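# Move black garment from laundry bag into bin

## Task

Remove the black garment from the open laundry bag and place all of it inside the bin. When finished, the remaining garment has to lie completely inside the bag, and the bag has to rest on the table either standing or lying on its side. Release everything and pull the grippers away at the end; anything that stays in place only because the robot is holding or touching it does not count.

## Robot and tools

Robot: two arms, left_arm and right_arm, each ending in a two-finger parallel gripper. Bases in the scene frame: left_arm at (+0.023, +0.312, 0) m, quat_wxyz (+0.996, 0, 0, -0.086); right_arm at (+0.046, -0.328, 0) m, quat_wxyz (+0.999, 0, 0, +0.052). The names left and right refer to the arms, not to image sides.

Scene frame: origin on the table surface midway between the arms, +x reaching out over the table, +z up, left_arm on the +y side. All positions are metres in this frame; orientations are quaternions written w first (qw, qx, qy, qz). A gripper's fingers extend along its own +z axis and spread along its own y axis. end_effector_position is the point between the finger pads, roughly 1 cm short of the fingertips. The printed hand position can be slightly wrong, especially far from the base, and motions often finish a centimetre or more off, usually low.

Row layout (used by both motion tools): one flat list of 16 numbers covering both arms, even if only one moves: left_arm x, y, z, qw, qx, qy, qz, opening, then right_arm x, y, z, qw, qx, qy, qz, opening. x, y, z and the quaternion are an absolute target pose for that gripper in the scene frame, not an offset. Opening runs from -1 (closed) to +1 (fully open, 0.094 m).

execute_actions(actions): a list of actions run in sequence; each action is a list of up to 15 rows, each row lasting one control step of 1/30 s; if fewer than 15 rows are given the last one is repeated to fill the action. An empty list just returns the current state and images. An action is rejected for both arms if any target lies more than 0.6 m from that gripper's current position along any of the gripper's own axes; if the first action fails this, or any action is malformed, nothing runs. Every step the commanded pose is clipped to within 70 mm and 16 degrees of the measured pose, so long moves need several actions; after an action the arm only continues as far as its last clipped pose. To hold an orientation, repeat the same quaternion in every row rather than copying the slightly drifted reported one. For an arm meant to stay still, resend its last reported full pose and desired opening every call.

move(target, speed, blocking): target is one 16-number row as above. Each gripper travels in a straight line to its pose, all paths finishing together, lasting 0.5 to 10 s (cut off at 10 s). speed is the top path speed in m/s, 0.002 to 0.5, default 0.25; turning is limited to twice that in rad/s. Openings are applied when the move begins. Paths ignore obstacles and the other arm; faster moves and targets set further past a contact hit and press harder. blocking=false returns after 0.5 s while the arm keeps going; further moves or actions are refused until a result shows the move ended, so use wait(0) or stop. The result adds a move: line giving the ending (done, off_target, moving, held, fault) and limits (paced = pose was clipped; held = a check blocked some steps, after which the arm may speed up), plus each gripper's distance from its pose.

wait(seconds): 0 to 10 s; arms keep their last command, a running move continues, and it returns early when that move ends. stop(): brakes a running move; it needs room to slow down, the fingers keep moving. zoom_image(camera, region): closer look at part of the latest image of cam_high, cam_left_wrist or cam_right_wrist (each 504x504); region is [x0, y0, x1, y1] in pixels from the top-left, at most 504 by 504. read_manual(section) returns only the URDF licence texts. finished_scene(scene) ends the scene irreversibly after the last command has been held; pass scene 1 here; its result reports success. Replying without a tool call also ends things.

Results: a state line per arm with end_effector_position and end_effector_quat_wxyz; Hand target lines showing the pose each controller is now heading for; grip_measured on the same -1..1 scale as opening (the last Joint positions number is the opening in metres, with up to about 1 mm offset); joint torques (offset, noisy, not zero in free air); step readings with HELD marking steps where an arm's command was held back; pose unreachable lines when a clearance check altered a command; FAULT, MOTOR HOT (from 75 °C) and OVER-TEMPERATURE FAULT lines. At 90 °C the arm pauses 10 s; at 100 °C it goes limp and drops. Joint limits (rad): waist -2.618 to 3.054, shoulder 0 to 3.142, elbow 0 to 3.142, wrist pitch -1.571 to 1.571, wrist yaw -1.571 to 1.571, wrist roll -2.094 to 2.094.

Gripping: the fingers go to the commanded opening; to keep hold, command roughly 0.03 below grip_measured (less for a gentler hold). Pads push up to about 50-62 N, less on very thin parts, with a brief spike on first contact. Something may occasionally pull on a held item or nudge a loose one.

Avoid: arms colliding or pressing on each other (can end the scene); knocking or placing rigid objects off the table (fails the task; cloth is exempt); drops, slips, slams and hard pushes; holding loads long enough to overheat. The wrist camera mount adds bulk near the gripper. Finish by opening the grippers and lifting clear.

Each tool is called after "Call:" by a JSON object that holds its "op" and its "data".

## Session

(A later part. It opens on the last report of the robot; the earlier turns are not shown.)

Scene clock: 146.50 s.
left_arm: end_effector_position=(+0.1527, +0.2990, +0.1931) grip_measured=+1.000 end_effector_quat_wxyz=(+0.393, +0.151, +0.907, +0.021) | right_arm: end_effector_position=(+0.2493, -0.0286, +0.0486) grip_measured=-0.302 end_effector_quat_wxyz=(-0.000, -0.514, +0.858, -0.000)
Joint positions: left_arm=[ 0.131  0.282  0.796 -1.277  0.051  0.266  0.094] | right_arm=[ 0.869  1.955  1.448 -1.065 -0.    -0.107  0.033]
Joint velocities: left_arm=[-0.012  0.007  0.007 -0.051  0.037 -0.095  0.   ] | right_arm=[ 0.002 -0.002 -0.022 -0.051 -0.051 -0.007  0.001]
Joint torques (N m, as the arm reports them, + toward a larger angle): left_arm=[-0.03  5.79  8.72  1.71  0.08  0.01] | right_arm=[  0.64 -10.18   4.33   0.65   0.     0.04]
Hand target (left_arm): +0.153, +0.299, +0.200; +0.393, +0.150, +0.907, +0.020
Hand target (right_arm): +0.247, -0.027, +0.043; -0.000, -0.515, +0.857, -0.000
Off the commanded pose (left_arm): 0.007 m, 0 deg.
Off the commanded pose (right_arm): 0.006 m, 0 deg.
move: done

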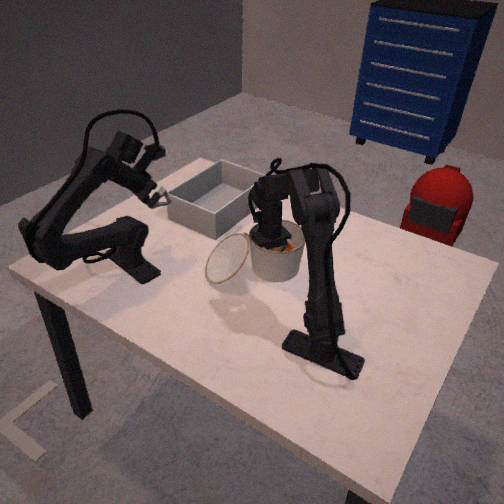

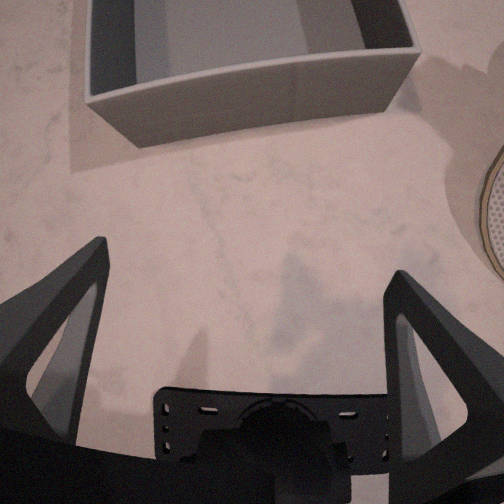

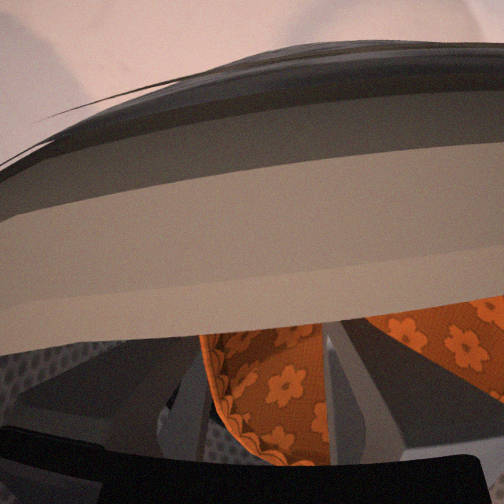

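Call:
{"op": "move", "data": {"target": [0.153,0.299,0.2,0.393,0.15,0.907,0.02,1, 0.247,-0.027,0.043,0,-0.515,0.857,0,-1], "speed": 0.03}}

Call:
{"op": "move", "data": {"target": [0.153,0.299,0.2,0.393,0.15,0.907,0.02,1, 0.25,-0.03,0.13,0,-0.515,0.857,0,-1], "speed": 0.05}}

Scene clock: 150.40 s.
left_arm: end_effector_position=(+0.1527, +0.2990, +0.1931) grip_measured=+1.000 end_effector_quat_wxyz=(+0.393, +0.151, +0.907, +0.021) | right_arm: end_effector_position=(+0.2502, -0.0284, +0.0485) grip_measured=-0.963 end_effector_quat_wxyz=(+0.002, -0.514, +0.858, -0.001)
Joint positions: left_arm=[ 0.131  0.282  0.796 -1.277  0.051  0.266  0.094] | right_arm=[ 0.869  1.955  1.448 -1.062  0.004 -0.106  0.002]
Joint velocities: left_arm=[ 0.027  0.002 -0.002 -0.037 -0.051  0.037  0.   ] | right_arm=[-0.002 -0.002 -0.007 -0.051  0.037 -0.007  0.   ]
Joint torques (N m, as the arm reports them, + toward a larger angle): left_arm=[0.22 5.84 8.83 1.67 0.02 0.  ] | right_arm=[  0.59 -10.23   4.22   0.66  -0.05   0.05]
Hand target (left_arm): +0.153, +0.299, +0.200; +0.393, +0.150, +0.907, +0.020
Hand target (right_arm): +0.247, -0.027, +0.043; -0.000, -0.515, +0.857, +0.000
Off the commanded pose (left_arm): 0.007 m, 0 deg.
Off the commanded pose (right_arm): 0.007 m, 0 deg.
move: done

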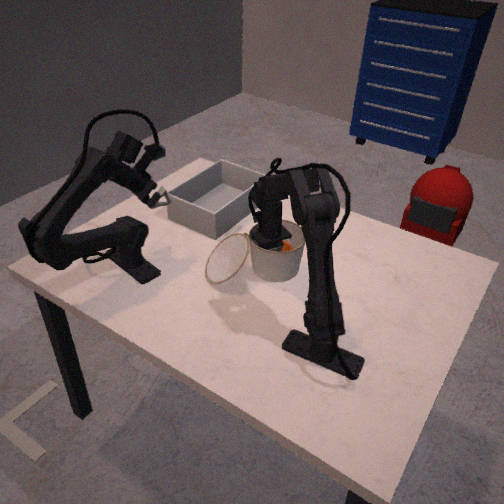

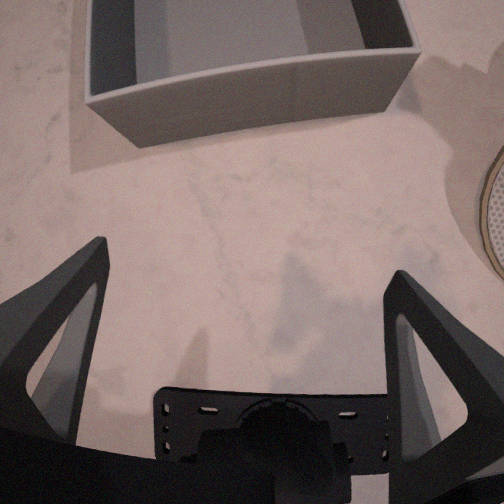

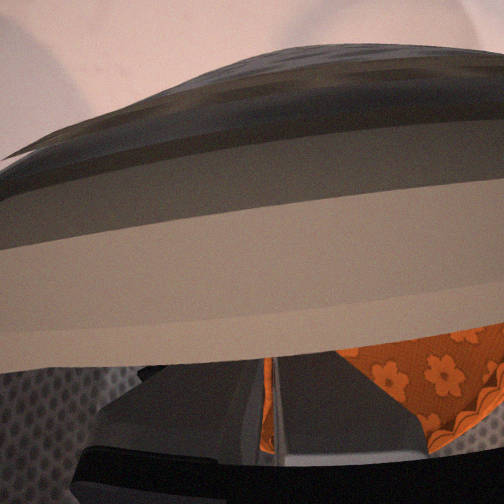

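Scene clock: 152.50 s.
left_arm: end_effector_position=(+0.1527, +0.2990, +0.1931) grip_measured=+1.000 end_effector_quat_wxyz=(+0.393, +0.151, +0.907, +0.021) | right_arm: end_effector_position=(+0.2459, -0.0353, +0.1123) grip_measured=-0.963 end_effector_quat_wxyz=(-0.019, -0.515, +0.857, -0.012)
Joint positions: left_arm=[ 0.131  0.282  0.796 -1.277  0.051  0.266  0.094] | right_arm=[ 0.869  1.933  1.673 -1.356  0.006 -0.109  0.002]
Joint velocities: left_arm=[ 0.002  0.002  0.022 -0.007 -0.007 -0.051  0.   ] | right_arm=[ 0.007 -0.007  0.017  0.037  0.007  0.066 -0.001]
Joint torques (N m, as the arm reports them, + toward a larger angle): left_arm=[-0.15  5.93  8.9   1.74  0.04  0.01] | right_arm=[ -0.33 -13.35   8.62   0.24  -0.06  -0.05]
Hand target (left_arm): +0.153, +0.299, +0.200; +0.393, +0.150, +0.907, +0.020
Hand target (right_arm): +0.249, -0.032, +0.130; +0.000, -0.515, +0.857, -0.000
Off the commanded pose (left_arm): 0.007 m, 0 deg.
Off the commanded pose (right_arm): 0.019 m, 3 deg.
move: off_target (right_arm)

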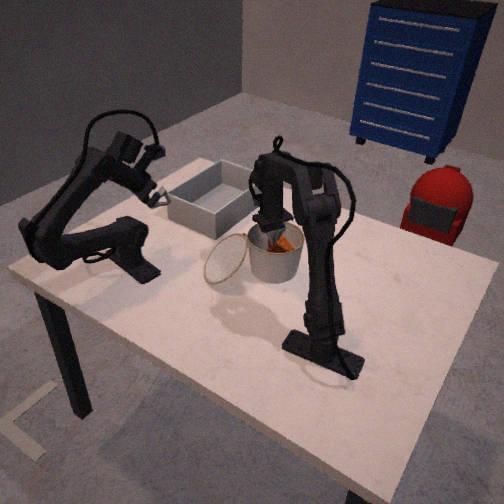

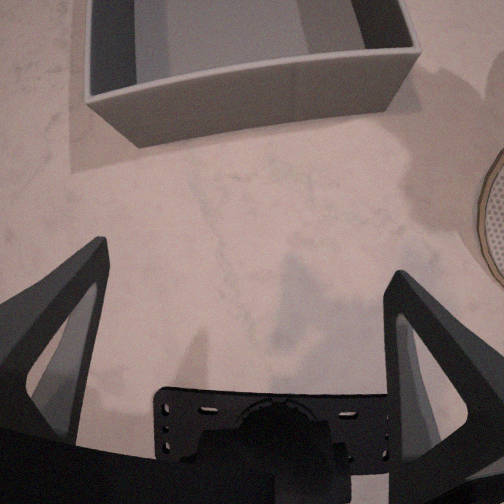

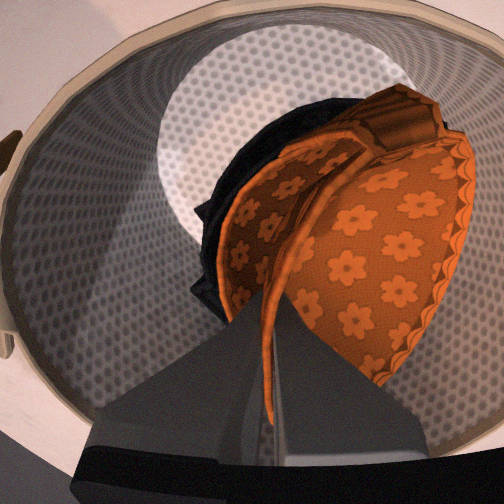

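Call:
{"op": "move", "data": {"target": [0.153,0.299,0.2,0.393,0.15,0.907,0.02,1, 0.245,-0.04,0.32,0.222,-0.497,0.828,0.133,-1], "speed": 0.08}}

Call:
{"op": "zoom_image", "data": {"camera": "cam_high", "region": [190, 110, 370, 290]}}

Scene clock: 160.30 s.
left_arm: end_effector_position=(+0.1527, +0.2990, +0.1931) grip_measured=+1.000 end_effector_quat_wxyz=(+0.393, +0.151, +0.907, +0.021) | right_arm: end_effector_position=(+0.2432, -0.0412, +0.3050) grip_measured=-0.963 end_effector_quat_wxyz=(+0.204, -0.504, +0.831, +0.119)
Joint positions: left_arm=[ 0.131  0.282  0.796 -1.277  0.051  0.266  0.094] | right_arm=[ 0.83   1.598  1.963 -1.462 -0.064 -0.14   0.002]
Joint velocities: left_arm=[ 0.002 -0.017 -0.012  0.022 -0.095 -0.081  0.   ] | right_arm=[-0.012  0.002  0.002  0.037 -0.051 -0.051 -0.001]
Joint torques (N m, as the arm reports them, + toward a larger angle): left_arm=[-0.03  5.83  8.61  1.7   0.03  0.02] | right_arm=[-0.68 -8.96  8.34  1.27 -0.15 -0.06]
Hand target (left_arm): +0.153, +0.299, +0.200; +0.393, +0.150, +0.907, +0.020
Hand target (right_arm): +0.242, -0.044, +0.322; +0.224, -0.501, +0.826, +0.131
Off the commanded pose (left_arm): 0.007 m, 0 deg.
Off the commanded pose (right_arm): 0.015 m, 3 deg.
move: off_target (right_arm)

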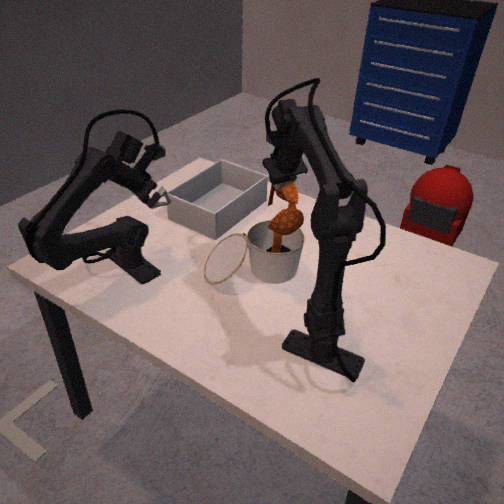

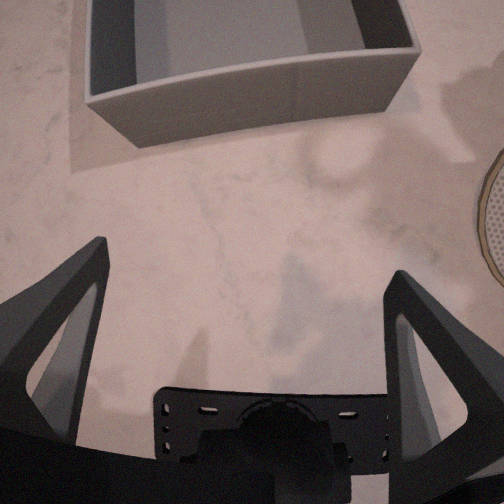

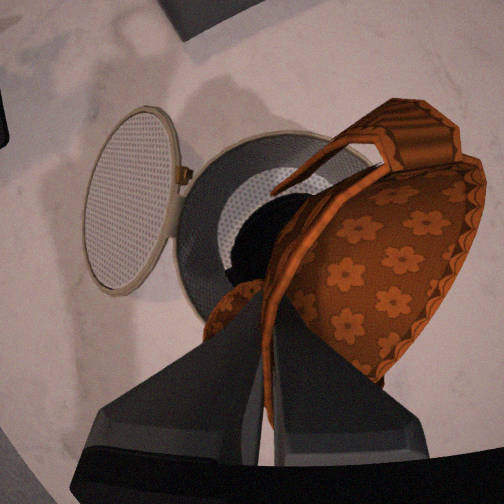

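Region (190, 110, 370, 290) of cam_high's 504x504 image, scaled by 2.800, with more detail than that image has.

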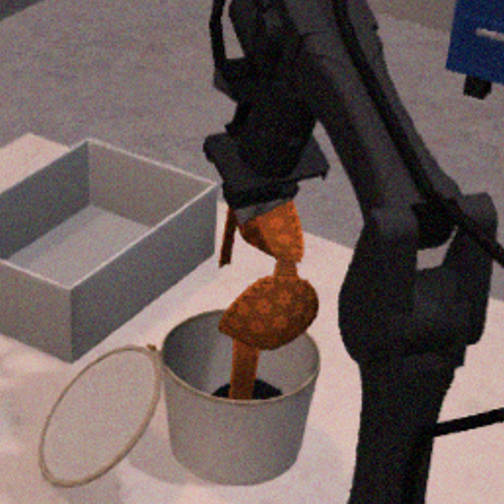

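Call:
{"op": "move", "data": {"target": [0.153,0.299,0.2,0.393,0.15,0.907,0.02,1, 0.245,-0.04,0.42,0.328,-0.476,0.792,0.197,-1], "speed": 0.12}}

Call:
{"op": "move", "data": {"target": [0.2,0.12,0.22,0.1,0.4,0.9,-0.05,1, 0.38,-0.33,0.42,0.383,0,0.924,0,-1], "speed": 0.15}}

Call:
{"op": "move", "data": {"target": [0.25,-0.03,0.17,0,0.5,0.866,0,0, 0.38,-0.33,0.42,0.383,0,0.924,0,-1], "speed": 0.15}}

Scene clock: 168.03 s.
left_arm: end_effector_position=(+0.1527, +0.2990, +0.1931) grip_measured=+1.000 end_effector_quat_wxyz=(+0.393, +0.151, +0.907, +0.021) | right_arm: end_effector_position=(+0.2427, -0.0414, +0.4135) grip_measured=-0.963 end_effector_quat_wxyz=(+0.324, -0.482, +0.792, +0.188)
Joint positions: left_arm=[ 0.131  0.282  0.796 -1.277  0.051  0.266  0.094] | right_arm=[ 0.805  1.637  2.385 -1.558 -0.114 -0.139  0.002]
Joint velocities: left_arm=[ 0.007 -0.012 -0.007 -0.022  0.051  0.007  0.   ] | right_arm=[ 0.007  0.022 -0.007 -0.081  0.022 -0.022 -0.   ]
Joint torques (N m, as the arm reports them, + toward a larger angle): left_arm=[-0.06  5.8   8.79  1.74  0.07 -0.02] | right_arm=[-0.67 -5.58  6.85  1.66 -0.17  0.04]
Hand target (left_arm): +0.153, +0.299, +0.200; +0.393, +0.150, +0.907, +0.020
Hand target (right_arm): +0.243, -0.043, +0.420; +0.330, -0.478, +0.790, +0.195
Off the commanded pose (left_arm): 0.007 m, 0 deg.
Off the commanded pose (right_arm): 0.007 m, 1 deg.
joint sent to its limit (right arm) — the command would take joint 4 (wrist pitch) past its lower limit, so that joint was sent only as far as its limit.
move: done

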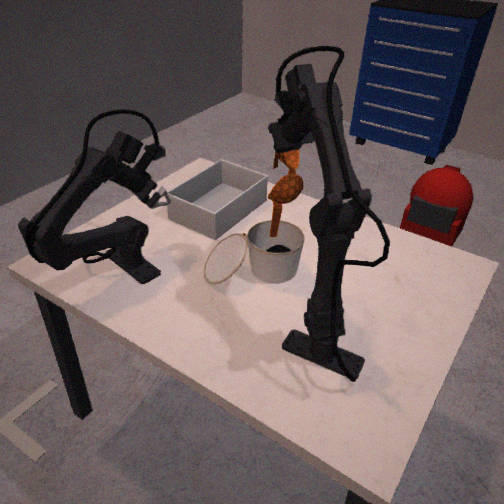

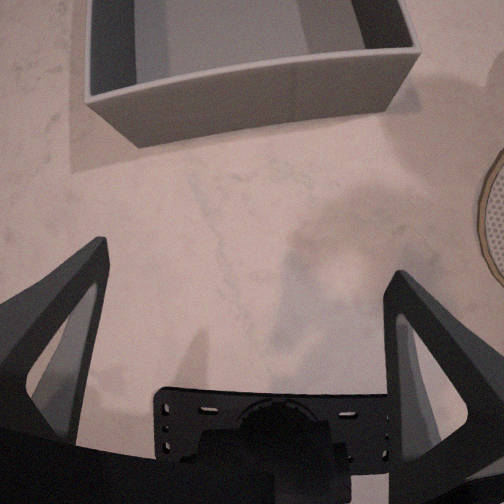

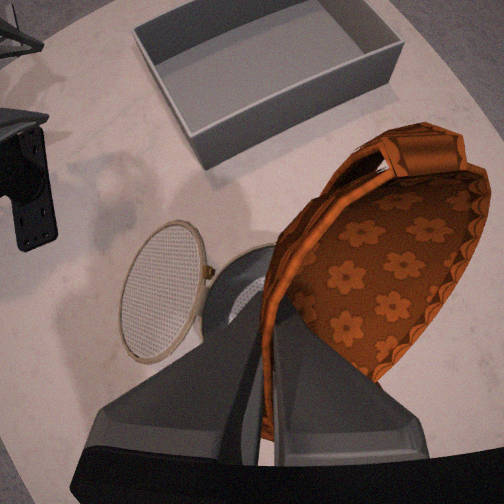

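Scene clock: 172.13 s.
left_arm: end_effector_position=(+0.1989, +0.1242, +0.2129) grip_measured=+1.000 end_effector_quat_wxyz=(+0.098, +0.394, +0.913, -0.040) | right_arm: end_effector_position=(+0.3820, -0.3202, +0.4053) grip_measured=-0.963 end_effector_quat_wxyz=(+0.365, -0.012, +0.931, -0.005)
Joint positions: left_arm=[-0.657  1.363  1.441 -1.437 -0.006 -0.013  0.094] | right_arm=[-0.071  1.572  2.282 -1.534  0.024 -0.002  0.002]
Joint velocities: left_arm=[-0.012  0.007  0.007  0.022  0.022 -0.007  0.   ] | right_arm=[ 0.012  0.007  0.002 -0.022 -0.081  0.037  0.   ]
Joint torques (N m, as the arm reports them, + toward a larger angle): left_arm=[-0.85 -4.41  9.78  0.66  0.11  0.16] | right_arm=[-0.57 -5.39  7.12  1.91  0.13  0.03]
Hand target (left_arm): +0.197, +0.120, +0.219; +0.100, +0.404, +0.908, -0.046
Hand target (right_arm): +0.386, -0.324, +0.420; +0.391, -0.004, +0.921, -0.010
Off the commanded pose (left_arm): 0.008 m, 2 deg.
Off the commanded pose (right_arm): 0.018 m, 3 deg.
move: off_target (right_arm)

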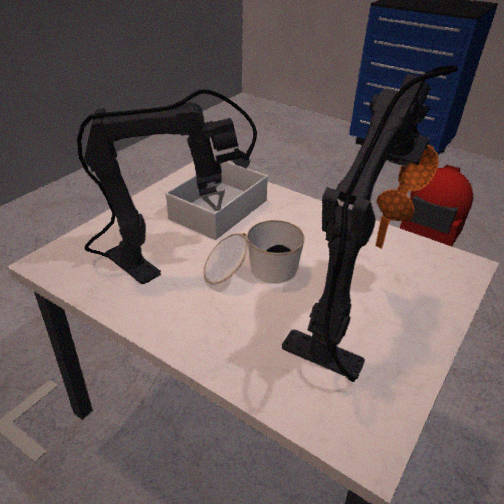

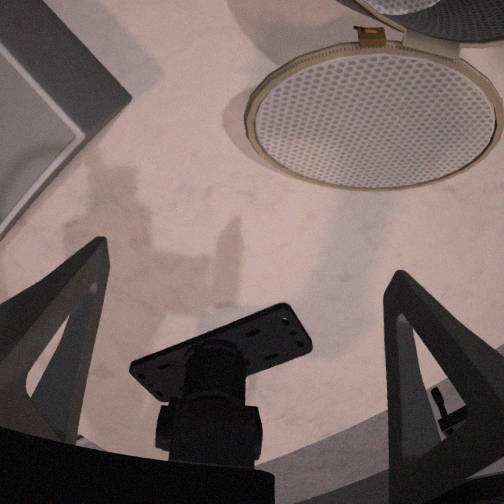

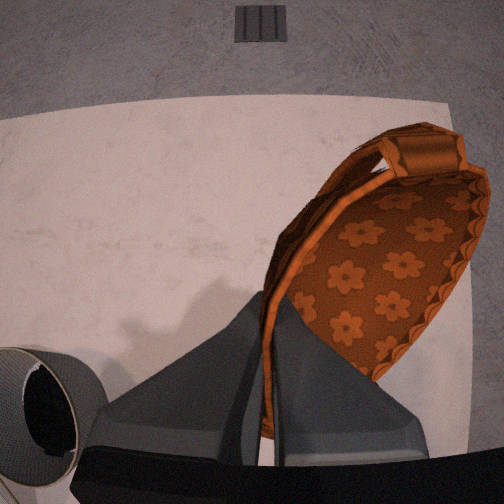

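Scene clock: 173.73 s.
left_arm: end_effector_position=(+0.2505, -0.0266, +0.1598) grip_measured=+0.003 end_effector_quat_wxyz=(+0.015, +0.492, +0.870, -0.004) | right_arm: end_effector_position=(+0.3800, -0.3286, +0.4114) grip_measured=-0.963 end_effector_quat_wxyz=(+0.371, -0.000, +0.928, -0.002)
Joint positions: left_arm=[-0.814  2.113  2.127 -1.553 -0.006  0.044  0.047] | right_arm=[-0.107  1.573  2.308 -1.545  0.002 -0.005  0.002]
Joint velocities: left_arm=[-0.017 -0.017 -0.012 -0.037 -0.051 -0.007 -0.003] | right_arm=[-0.012  0.017  0.007 -0.066 -0.007  0.007  0.001]
Joint torques (N m, as the arm reports them, + toward a larger angle): left_arm=[ -0.39 -13.27   9.44   0.29   0.     0.08] | right_arm=[-0.67 -5.01  7.03  1.67 -0.11 -0.06]
Hand target (left_arm): +0.249, -0.030, +0.169; +0.023, +0.500, +0.866, -0.011
Hand target (right_arm): +0.380, -0.330, +0.420; +0.384, -0.001, +0.924, -0.001
Off the commanded pose (left_arm): 0.011 m, 2 deg.
Off the commanded pose (right_arm): 0.009 m, 1 deg.
joint sent to its limit (left arm) — the command would take joint 4 (wrist pitch) past its lower limit, so that joint was sent only as far as its limit.
move: off_target (left_arm)

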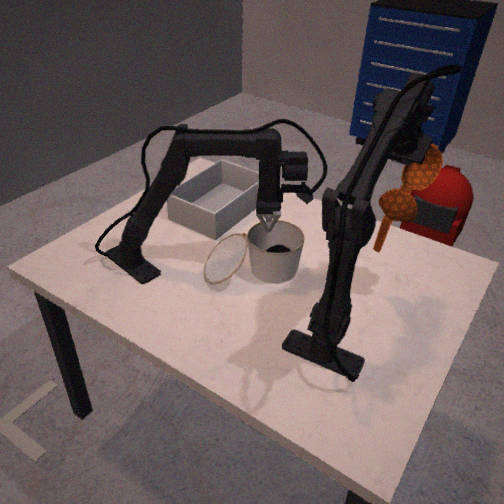

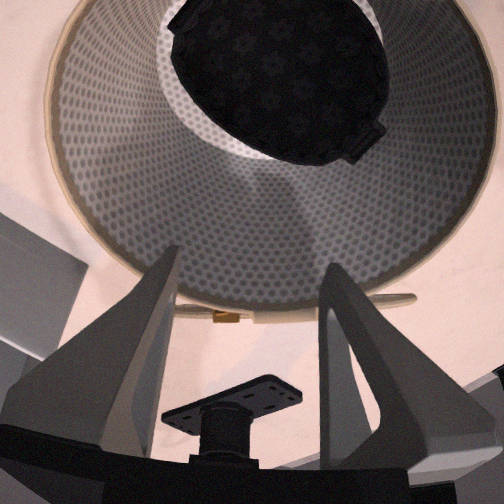

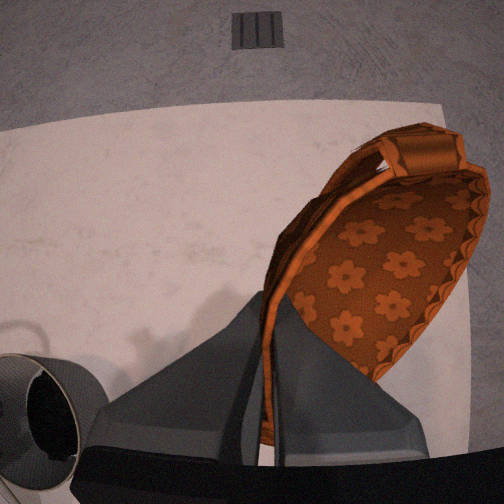

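Call:
{"op": "move", "data": {"target": [0.25,-0.03,0.09,0,0,1,0,-0.2, 0.38,-0.33,0.42,0.383,0,0.924,0,-1], "speed": 0.2}}

Call:
{"op": "zoom_image", "data": {"camera": "cam_high", "region": [220, 170, 340, 290]}}

Scene clock: 180.53 s.
left_arm: end_effector_position=(+0.2509, -0.0286, +0.0959) grip_measured=-0.197 end_effector_quat_wxyz=(+0.003, +0.005, +1.000, -0.002) | right_arm: end_effector_position=(+0.3797, -0.3282, +0.4111) grip_measured=-0.963 end_effector_quat_wxyz=(+0.371, -0.001, +0.929, -0.001)
Joint positions: left_arm=[-0.814  2.113  1.871 -1.322 -0.002 -0.976  0.038] | right_arm=[-0.107  1.573  2.308 -1.546 -0.    -0.005  0.002]
Joint velocities: left_arm=[ 0.002 -0.007 -0.007  0.037  0.007 -0.007  0.   ] | right_arm=[-0.007  0.002 -0.002 -0.022 -0.022 -0.022 -0.001]
Joint torques (N m, as the arm reports them, + toward a larger angle): left_arm=[ -0.09 -12.42   5.49   0.47   0.01  -0.11] | right_arm=[-0.77 -4.94  7.1   1.66 -0.1  -0.06]
Hand target (left_arm): +0.249, -0.029, +0.090; -0.000, +0.000, +1.000, +0.000
Hand target (right_arm): +0.380, -0.330, +0.420; +0.383, -0.000, +0.924, -0.000
Off the commanded pose (left_arm): 0.006 m, 1 deg.
Off the commanded pose (right_arm): 0.009 m, 2 deg.
move: done

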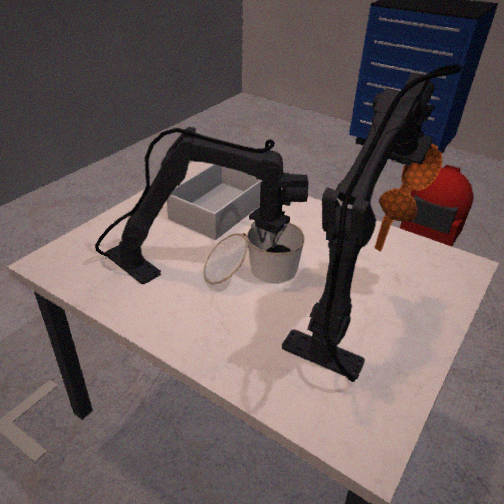

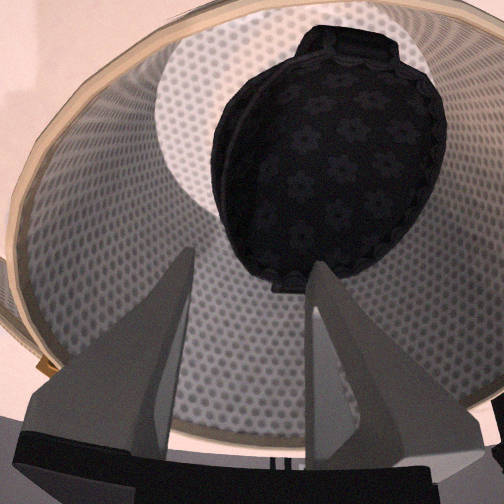

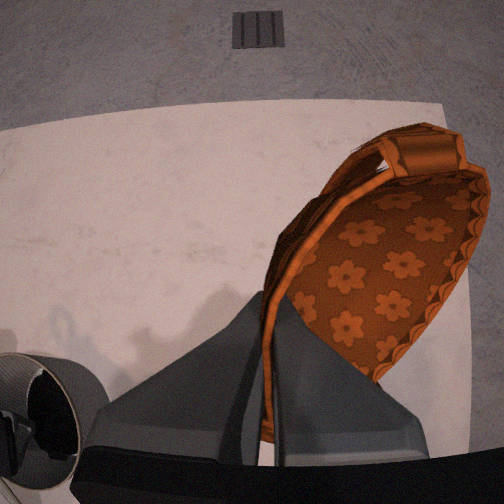

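Region (220, 170, 340, 290) of cam_high's 504x504 image, scaled by 4.200, with more detail than that image has.

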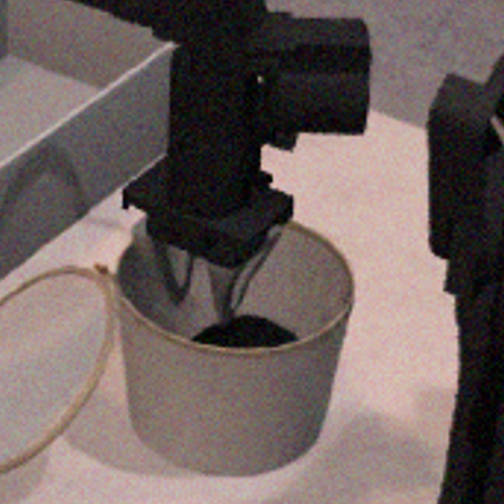

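Call:
{"op": "move", "data": {"target": [0.255,-0.022,0.045,0,0,1,0,-0.1, 0.38,-0.33,0.42,0.383,0,0.924,0,-1], "speed": 0.04}}

Scene clock: 183.77 s.
left_arm: end_effector_position=(+0.2528, -0.0242, +0.0530) grip_measured=-0.103 end_effector_quat_wxyz=(+0.004, -0.001, +1.000, -0.004) | right_arm: end_effector_position=(+0.3797, -0.3282, +0.4111) grip_measured=-0.963 end_effector_quat_wxyz=(+0.371, -0.001, +0.929, -0.001)
Joint positions: left_arm=[-0.804  2.113  1.7   -1.147 -0.002 -0.978  0.042] | right_arm=[-0.107  1.573  2.308 -1.546 -0.    -0.005  0.002]
Joint velocities: left_arm=[ 0.012  0.007 -0.007  0.037  0.022  0.081 -0.   ] | right_arm=[ 0.017  0.002  0.002  0.022 -0.007  0.051  0.001]
Joint torques (N m, as the arm reports them, + toward a larger angle): left_arm=[  0.58 -12.     5.49   0.51  -0.03   0.13] | right_arm=[-0.77 -4.95  7.11  1.67 -0.09 -0.06]
Hand target (left_arm): +0.254, -0.021, +0.045; -0.000, -0.000, +1.000, -0.000
Hand target (right_arm): +0.380, -0.330, +0.420; +0.383, -0.000, +0.924, -0.000
Off the commanded pose (left_arm): 0.009 m, 1 deg.
Off the commanded pose (right_arm): 0.009 m, 2 deg.
move: done

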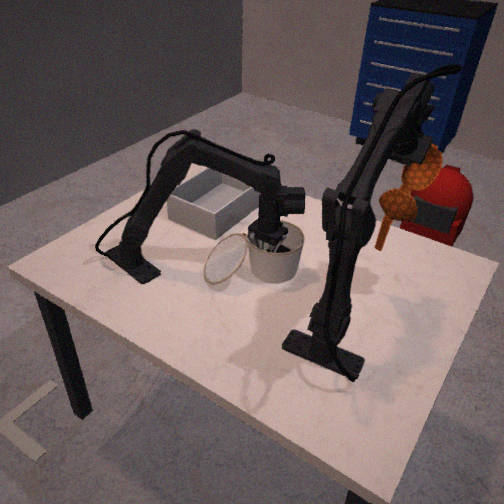

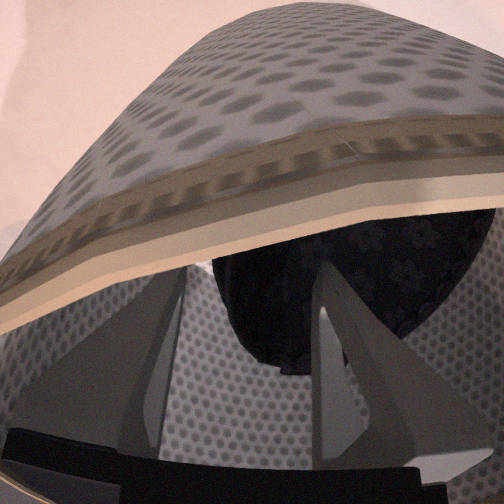

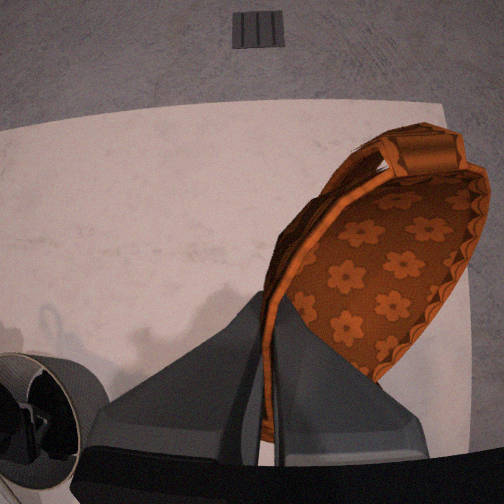

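Call:
{"op": "move", "data": {"target": [0.252,-0.026,0.015,0,0,1,0,-0.1, 0.38,-0.33,0.42,0.383,0,0.924,0,-1], "speed": 0.03}}

Call:
{"op": "move", "data": {"target": [0.252,-0.026,0.015,0,0,1,0,-1, 0.38,-0.33,0.42,0.383,0,0.924,0,-1]}}

Call:
{"op": "move", "data": {"target": [0.252,-0.02,0.13,0,0,1,0,-1, 0.38,-0.33,0.42,0.383,0,0.924,0,-1], "speed": 0.06}}

Scene clock: 189.33 s.
left_arm: end_effector_position=(+0.2539, -0.0259, +0.0203) grip_measured=-0.103 end_effector_quat_wxyz=(+0.002, -0.001, +1.000, -0.002) | right_arm: end_effector_position=(+0.3797, -0.3282, +0.4111) grip_measured=-0.963 end_effector_quat_wxyz=(+0.371, -0.001, +0.929, -0.001)
Joint positions: left_arm=[-0.804  2.156  1.636 -1.045 -0.002 -0.978  0.042] | right_arm=[-0.107  1.573  2.308 -1.546 -0.    -0.005  0.002]
Joint velocities: left_arm=[-0.012 -0.002 -0.007  0.081  0.037 -0.066  0.001] | right_arm=[ 0.002 -0.012 -0.002  0.095  0.037 -0.051 -0.001]
Joint torques (N m, as the arm reports them, + toward a larger angle): left_arm=[ -0.25 -12.77   5.66   0.47   0.07  -0.01] | right_arm=[-0.78 -4.95  7.11  1.67 -0.09 -0.06]
Hand target (left_arm): +0.252, -0.025, +0.015; -0.000, -0.000, +1.000, +0.000
Hand target (right_arm): +0.380, -0.330, +0.420; +0.383, -0.000, +0.924, -0.000
Off the commanded pose (left_arm): 0.006 m, 0 deg.
Off the commanded pose (right_arm): 0.009 m, 2 deg.
move: done

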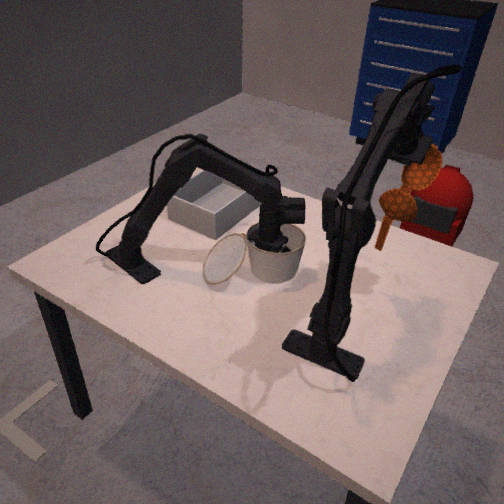

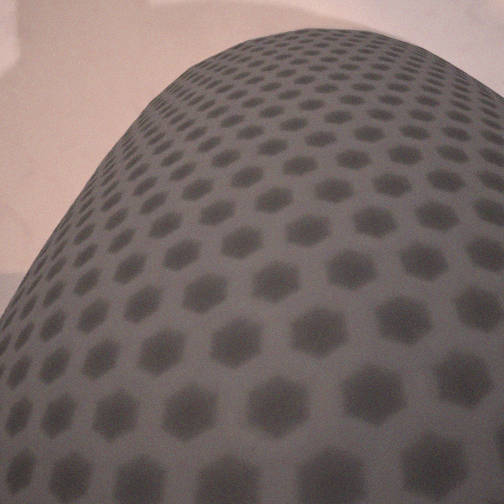

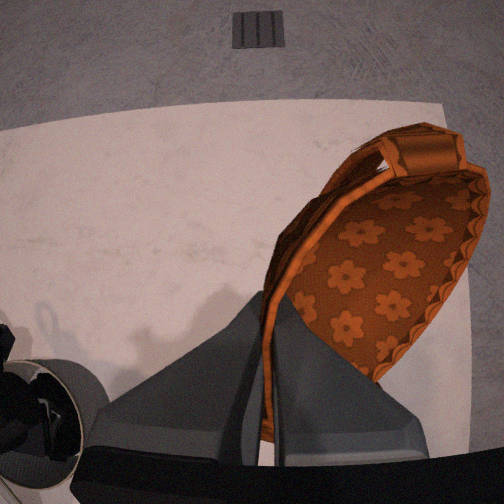

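Scene clock: 190.03 s.
left_arm: end_effector_position=(+0.2538, -0.0278, +0.0203) grip_measured=-0.940 end_effector_quat_wxyz=(+0.001, -0.001, +1.000, -0.006) | right_arm: end_effector_position=(+0.3797, -0.3282, +0.4111) grip_measured=-0.963 end_effector_quat_wxyz=(+0.371, -0.001, +0.929, -0.001)
Joint positions: left_arm=[-0.804  2.156  1.636 -1.039  0.005 -0.978  0.003] | right_arm=[-0.107  1.573  2.308 -1.546 -0.    -0.005  0.002]
Joint velocities: left_arm=[-0.012 -0.012 -0.012 -0.022 -0.037  0.022  0.001] | right_arm=[-0.022  0.002 -0.002  0.007 -0.095  0.022 -0.001]
Joint torques (N m, as the arm reports them, + toward a larger angle): left_arm=[ -0.03 -12.43   5.8    0.5   -0.05   0.03] | right_arm=[-0.77 -4.95  7.1   1.67 -0.09 -0.06]
Hand target (left_arm): +0.252, -0.026, +0.015; +0.000, +0.000, +1.000, +0.000
Hand target (right_arm): +0.380, -0.330, +0.420; +0.383, -0.000, +0.924, -0.000
Off the commanded pose (left_arm): 0.006 m, 1 deg.
Off the commanded pose (right_arm): 0.009 m, 2 deg.
move: done

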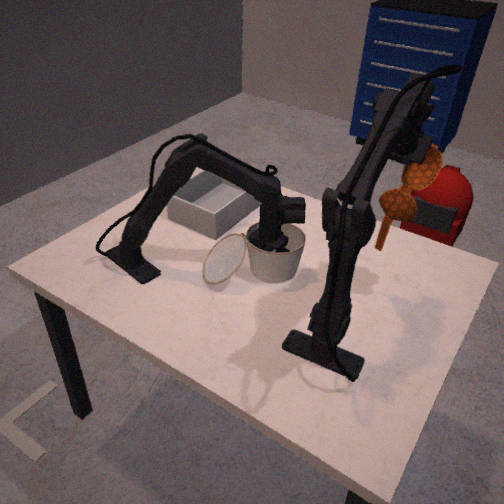

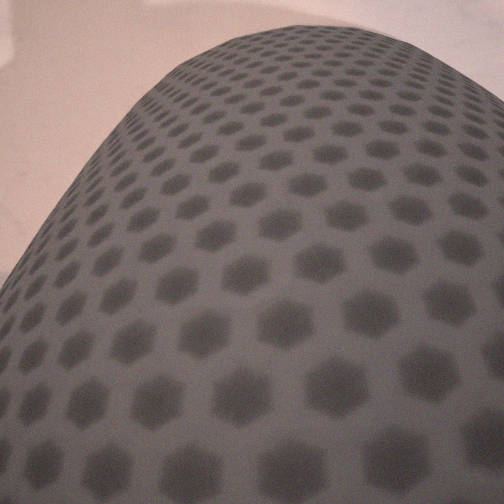

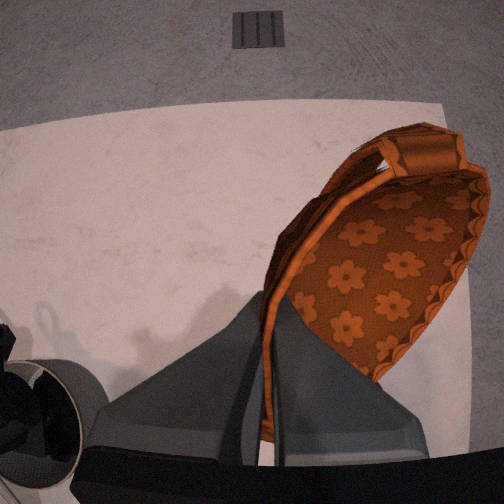

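Scene clock: 192.37 s.
left_arm: end_effector_position=(+0.2484, -0.0213, +0.1141) grip_measured=-0.940 end_effector_quat_wxyz=(-0.014, -0.001, +1.000, +0.011) | right_arm: end_effector_position=(+0.3797, -0.3282, +0.4111) grip_measured=-0.963 end_effector_quat_wxyz=(+0.371, -0.001, +0.929, -0.001)
Joint positions: left_arm=[-0.804  2.128  1.966 -1.443  0.01  -0.978  0.003] | right_arm=[-0.107  1.573  2.308 -1.546 -0.    -0.005  0.002]
Joint velocities: left_arm=[ 0.012  0.007  0.012 -0.037 -0.007 -0.051 -0.   ] | right_arm=[-0.017 -0.007 -0.007  0.095  0.007 -0.037  0.001]
Joint torques (N m, as the arm reports them, + toward a larger angle): left_arm=[  0.37 -14.67   9.48   0.09  -0.09   0.07] | right_arm=[-0.78 -4.95  7.11  1.67 -0.1  -0.06]
Hand target (left_arm): +0.253, -0.021, +0.130; +0.000, -0.000, +1.000, -0.000
Hand target (right_arm): +0.380, -0.330, +0.420; +0.383, -0.000, +0.924, -0.000
Off the commanded pose (left_arm): 0.016 m, 2 deg.
Off the commanded pose (right_arm): 0.009 m, 2 deg.
move: off_target (left_arm)

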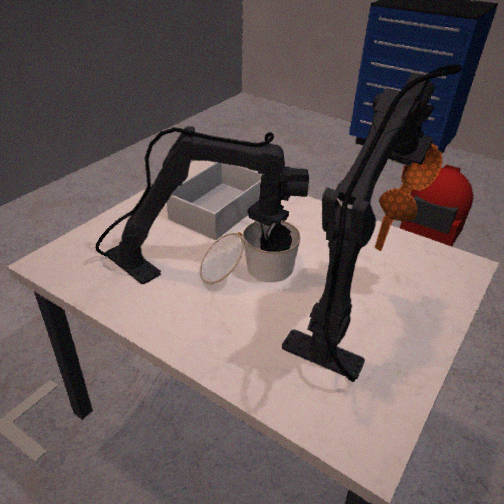

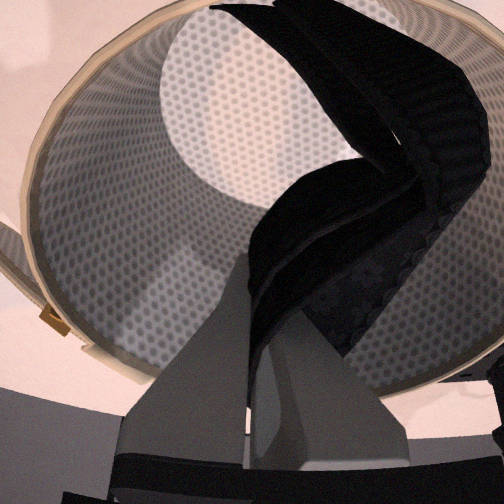

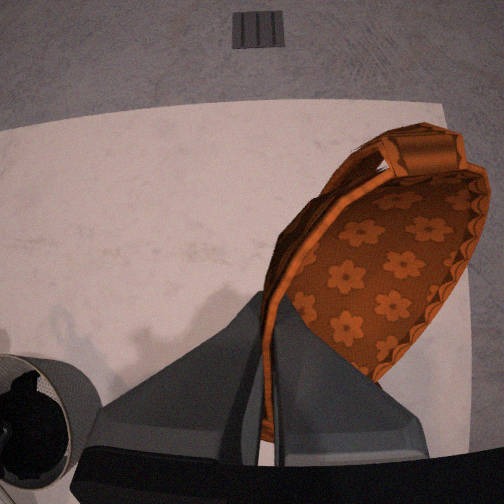

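Call:
{"op": "move", "data": {"target": [0.25,-0.01,0.30,0.14,0,0.965,-0.21,-1, 0.38,-0.33,0.42,0.383,0,0.924,0,-1], "speed": 0.1}}

Call:
{"op": "move", "data": {"target": [0.38,0.30,0.29,0.22,0,0.975,0,-1, 0.38,-0.33,0.42,0.383,0,0.924,0,-1], "speed": 0.15}}

Scene clock: 199.77 s.
left_arm: end_effector_position=(+0.2474, -0.0115, +0.2799) grip_measured=-0.940 end_effector_quat_wxyz=(+0.121, -0.002, +0.975, -0.185) | right_arm: end_effector_position=(+0.3797, -0.3282, +0.4111) grip_measured=-0.963 end_effector_quat_wxyz=(+0.371, -0.001, +0.929, -0.001)
Joint positions: left_arm=[-0.792  1.755  2.038 -1.408  0.01  -0.97   0.003] | right_arm=[-0.107  1.573  2.308 -1.546 -0.    -0.005  0.002]
Joint velocities: left_arm=[-0.012 -0.007 -0.002 -0.037  0.022 -0.022 -0.001] | right_arm=[-0.007 -0.007 -0.022 -0.051  0.022 -0.022 -0.001]
Joint torques (N m, as the arm reports them, + toward a larger angle): left_arm=[  0.67 -10.95   9.61   1.38   0.08   0.17] | right_arm=[-0.78 -4.95  7.11  1.67 -0.1  -0.06]
Hand target (left_arm): +0.251, -0.012, +0.299; +0.141, +0.001, +0.967, -0.210
Hand target (right_arm): +0.380, -0.330, +0.420; +0.383, -0.000, +0.924, -0.000
Off the commanded pose (left_arm): 0.020 m, 4 deg.
Off the commanded pose (right_arm): 0.009 m, 2 deg.
move: off_target (left_arm)

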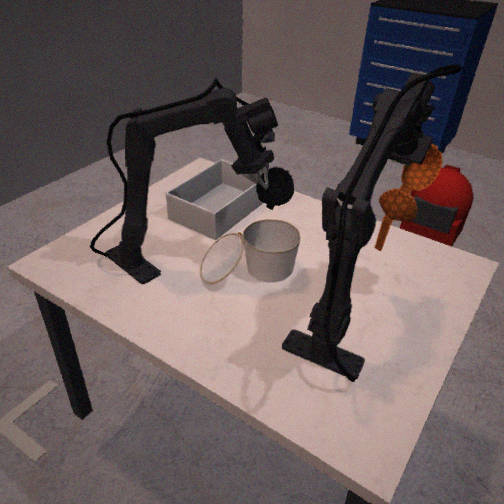

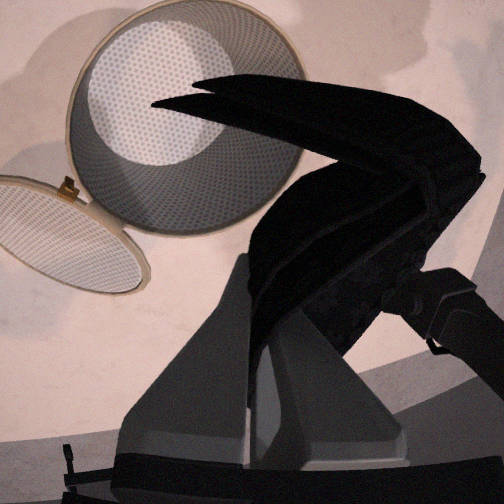

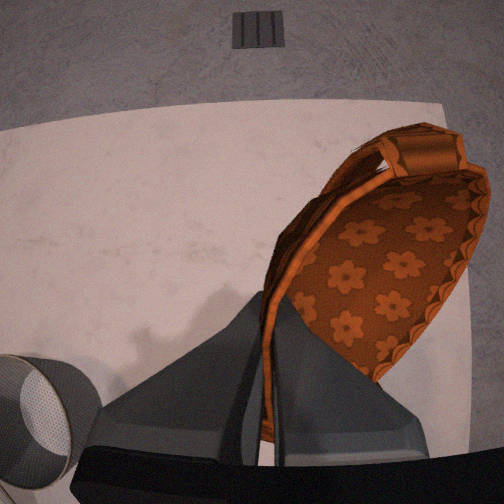

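Scene clock: 202.53 s.
left_arm: end_effector_position=(+0.3740, +0.2988, +0.2788) grip_measured=-0.940 end_effector_quat_wxyz=(+0.194, -0.006, +0.981, -0.005) | right_arm: end_effector_position=(+0.3797, -0.3282, +0.4111) grip_measured=-0.963 end_effector_quat_wxyz=(+0.371, -0.001, +0.929, -0.001)
Joint positions: left_arm=[ 0.125  1.639  1.925 -1.466 -0.01  -0.057  0.003] | right_arm=[-0.107  1.573  2.308 -1.546 -0.    -0.005  0.002]
Joint velocities: left_arm=[-0.002 -0.007  0.002 -0.037 -0.022  0.051 -0.001] | right_arm=[-0.002 -0.012 -0.012 -0.022 -0.007 -0.037  0.   ]
Joint torques (N m, as the arm reports them, + toward a larger angle): left_arm=[ 0.39 -7.54  9.57  1.3   0.08  0.15] | right_arm=[-0.77 -4.95  7.1   1.67 -0.1  -0.06]
Hand target (left_arm): +0.382, +0.300, +0.290; +0.218, -0.001, +0.976, -0.005
Hand target (right_arm): +0.380, -0.330, +0.420; +0.383, -0.000, +0.924, -0.000
Off the commanded pose (left_arm): 0.013 m, 3 deg.
Off the commanded pose (right_arm): 0.009 m, 2 deg.
move: off_target (left_arm)

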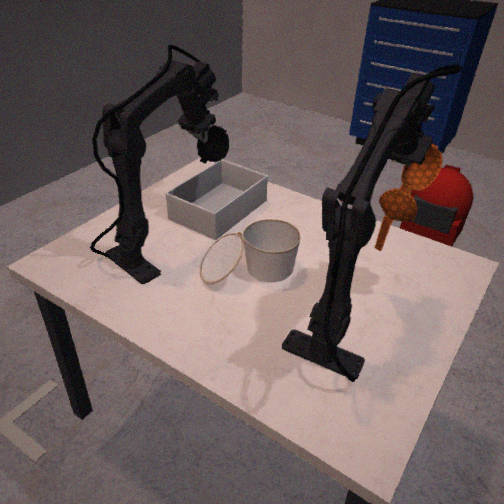

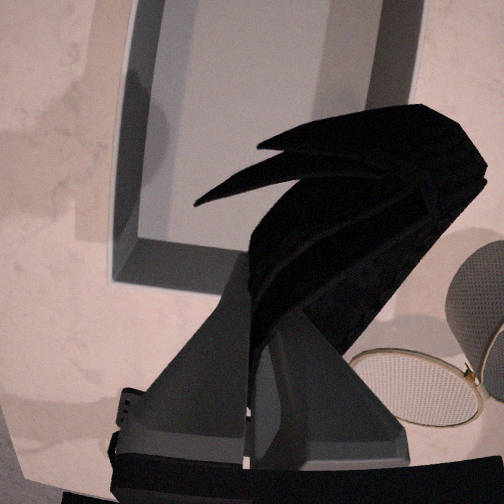

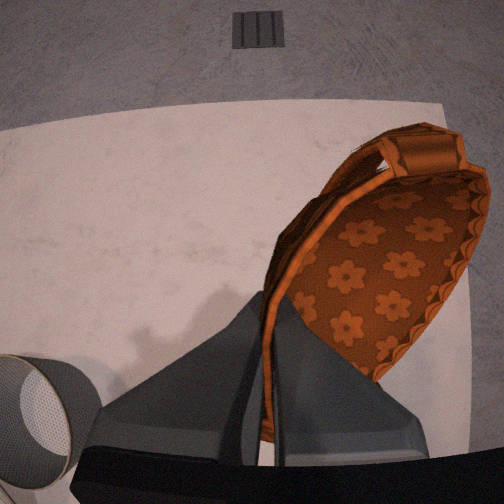

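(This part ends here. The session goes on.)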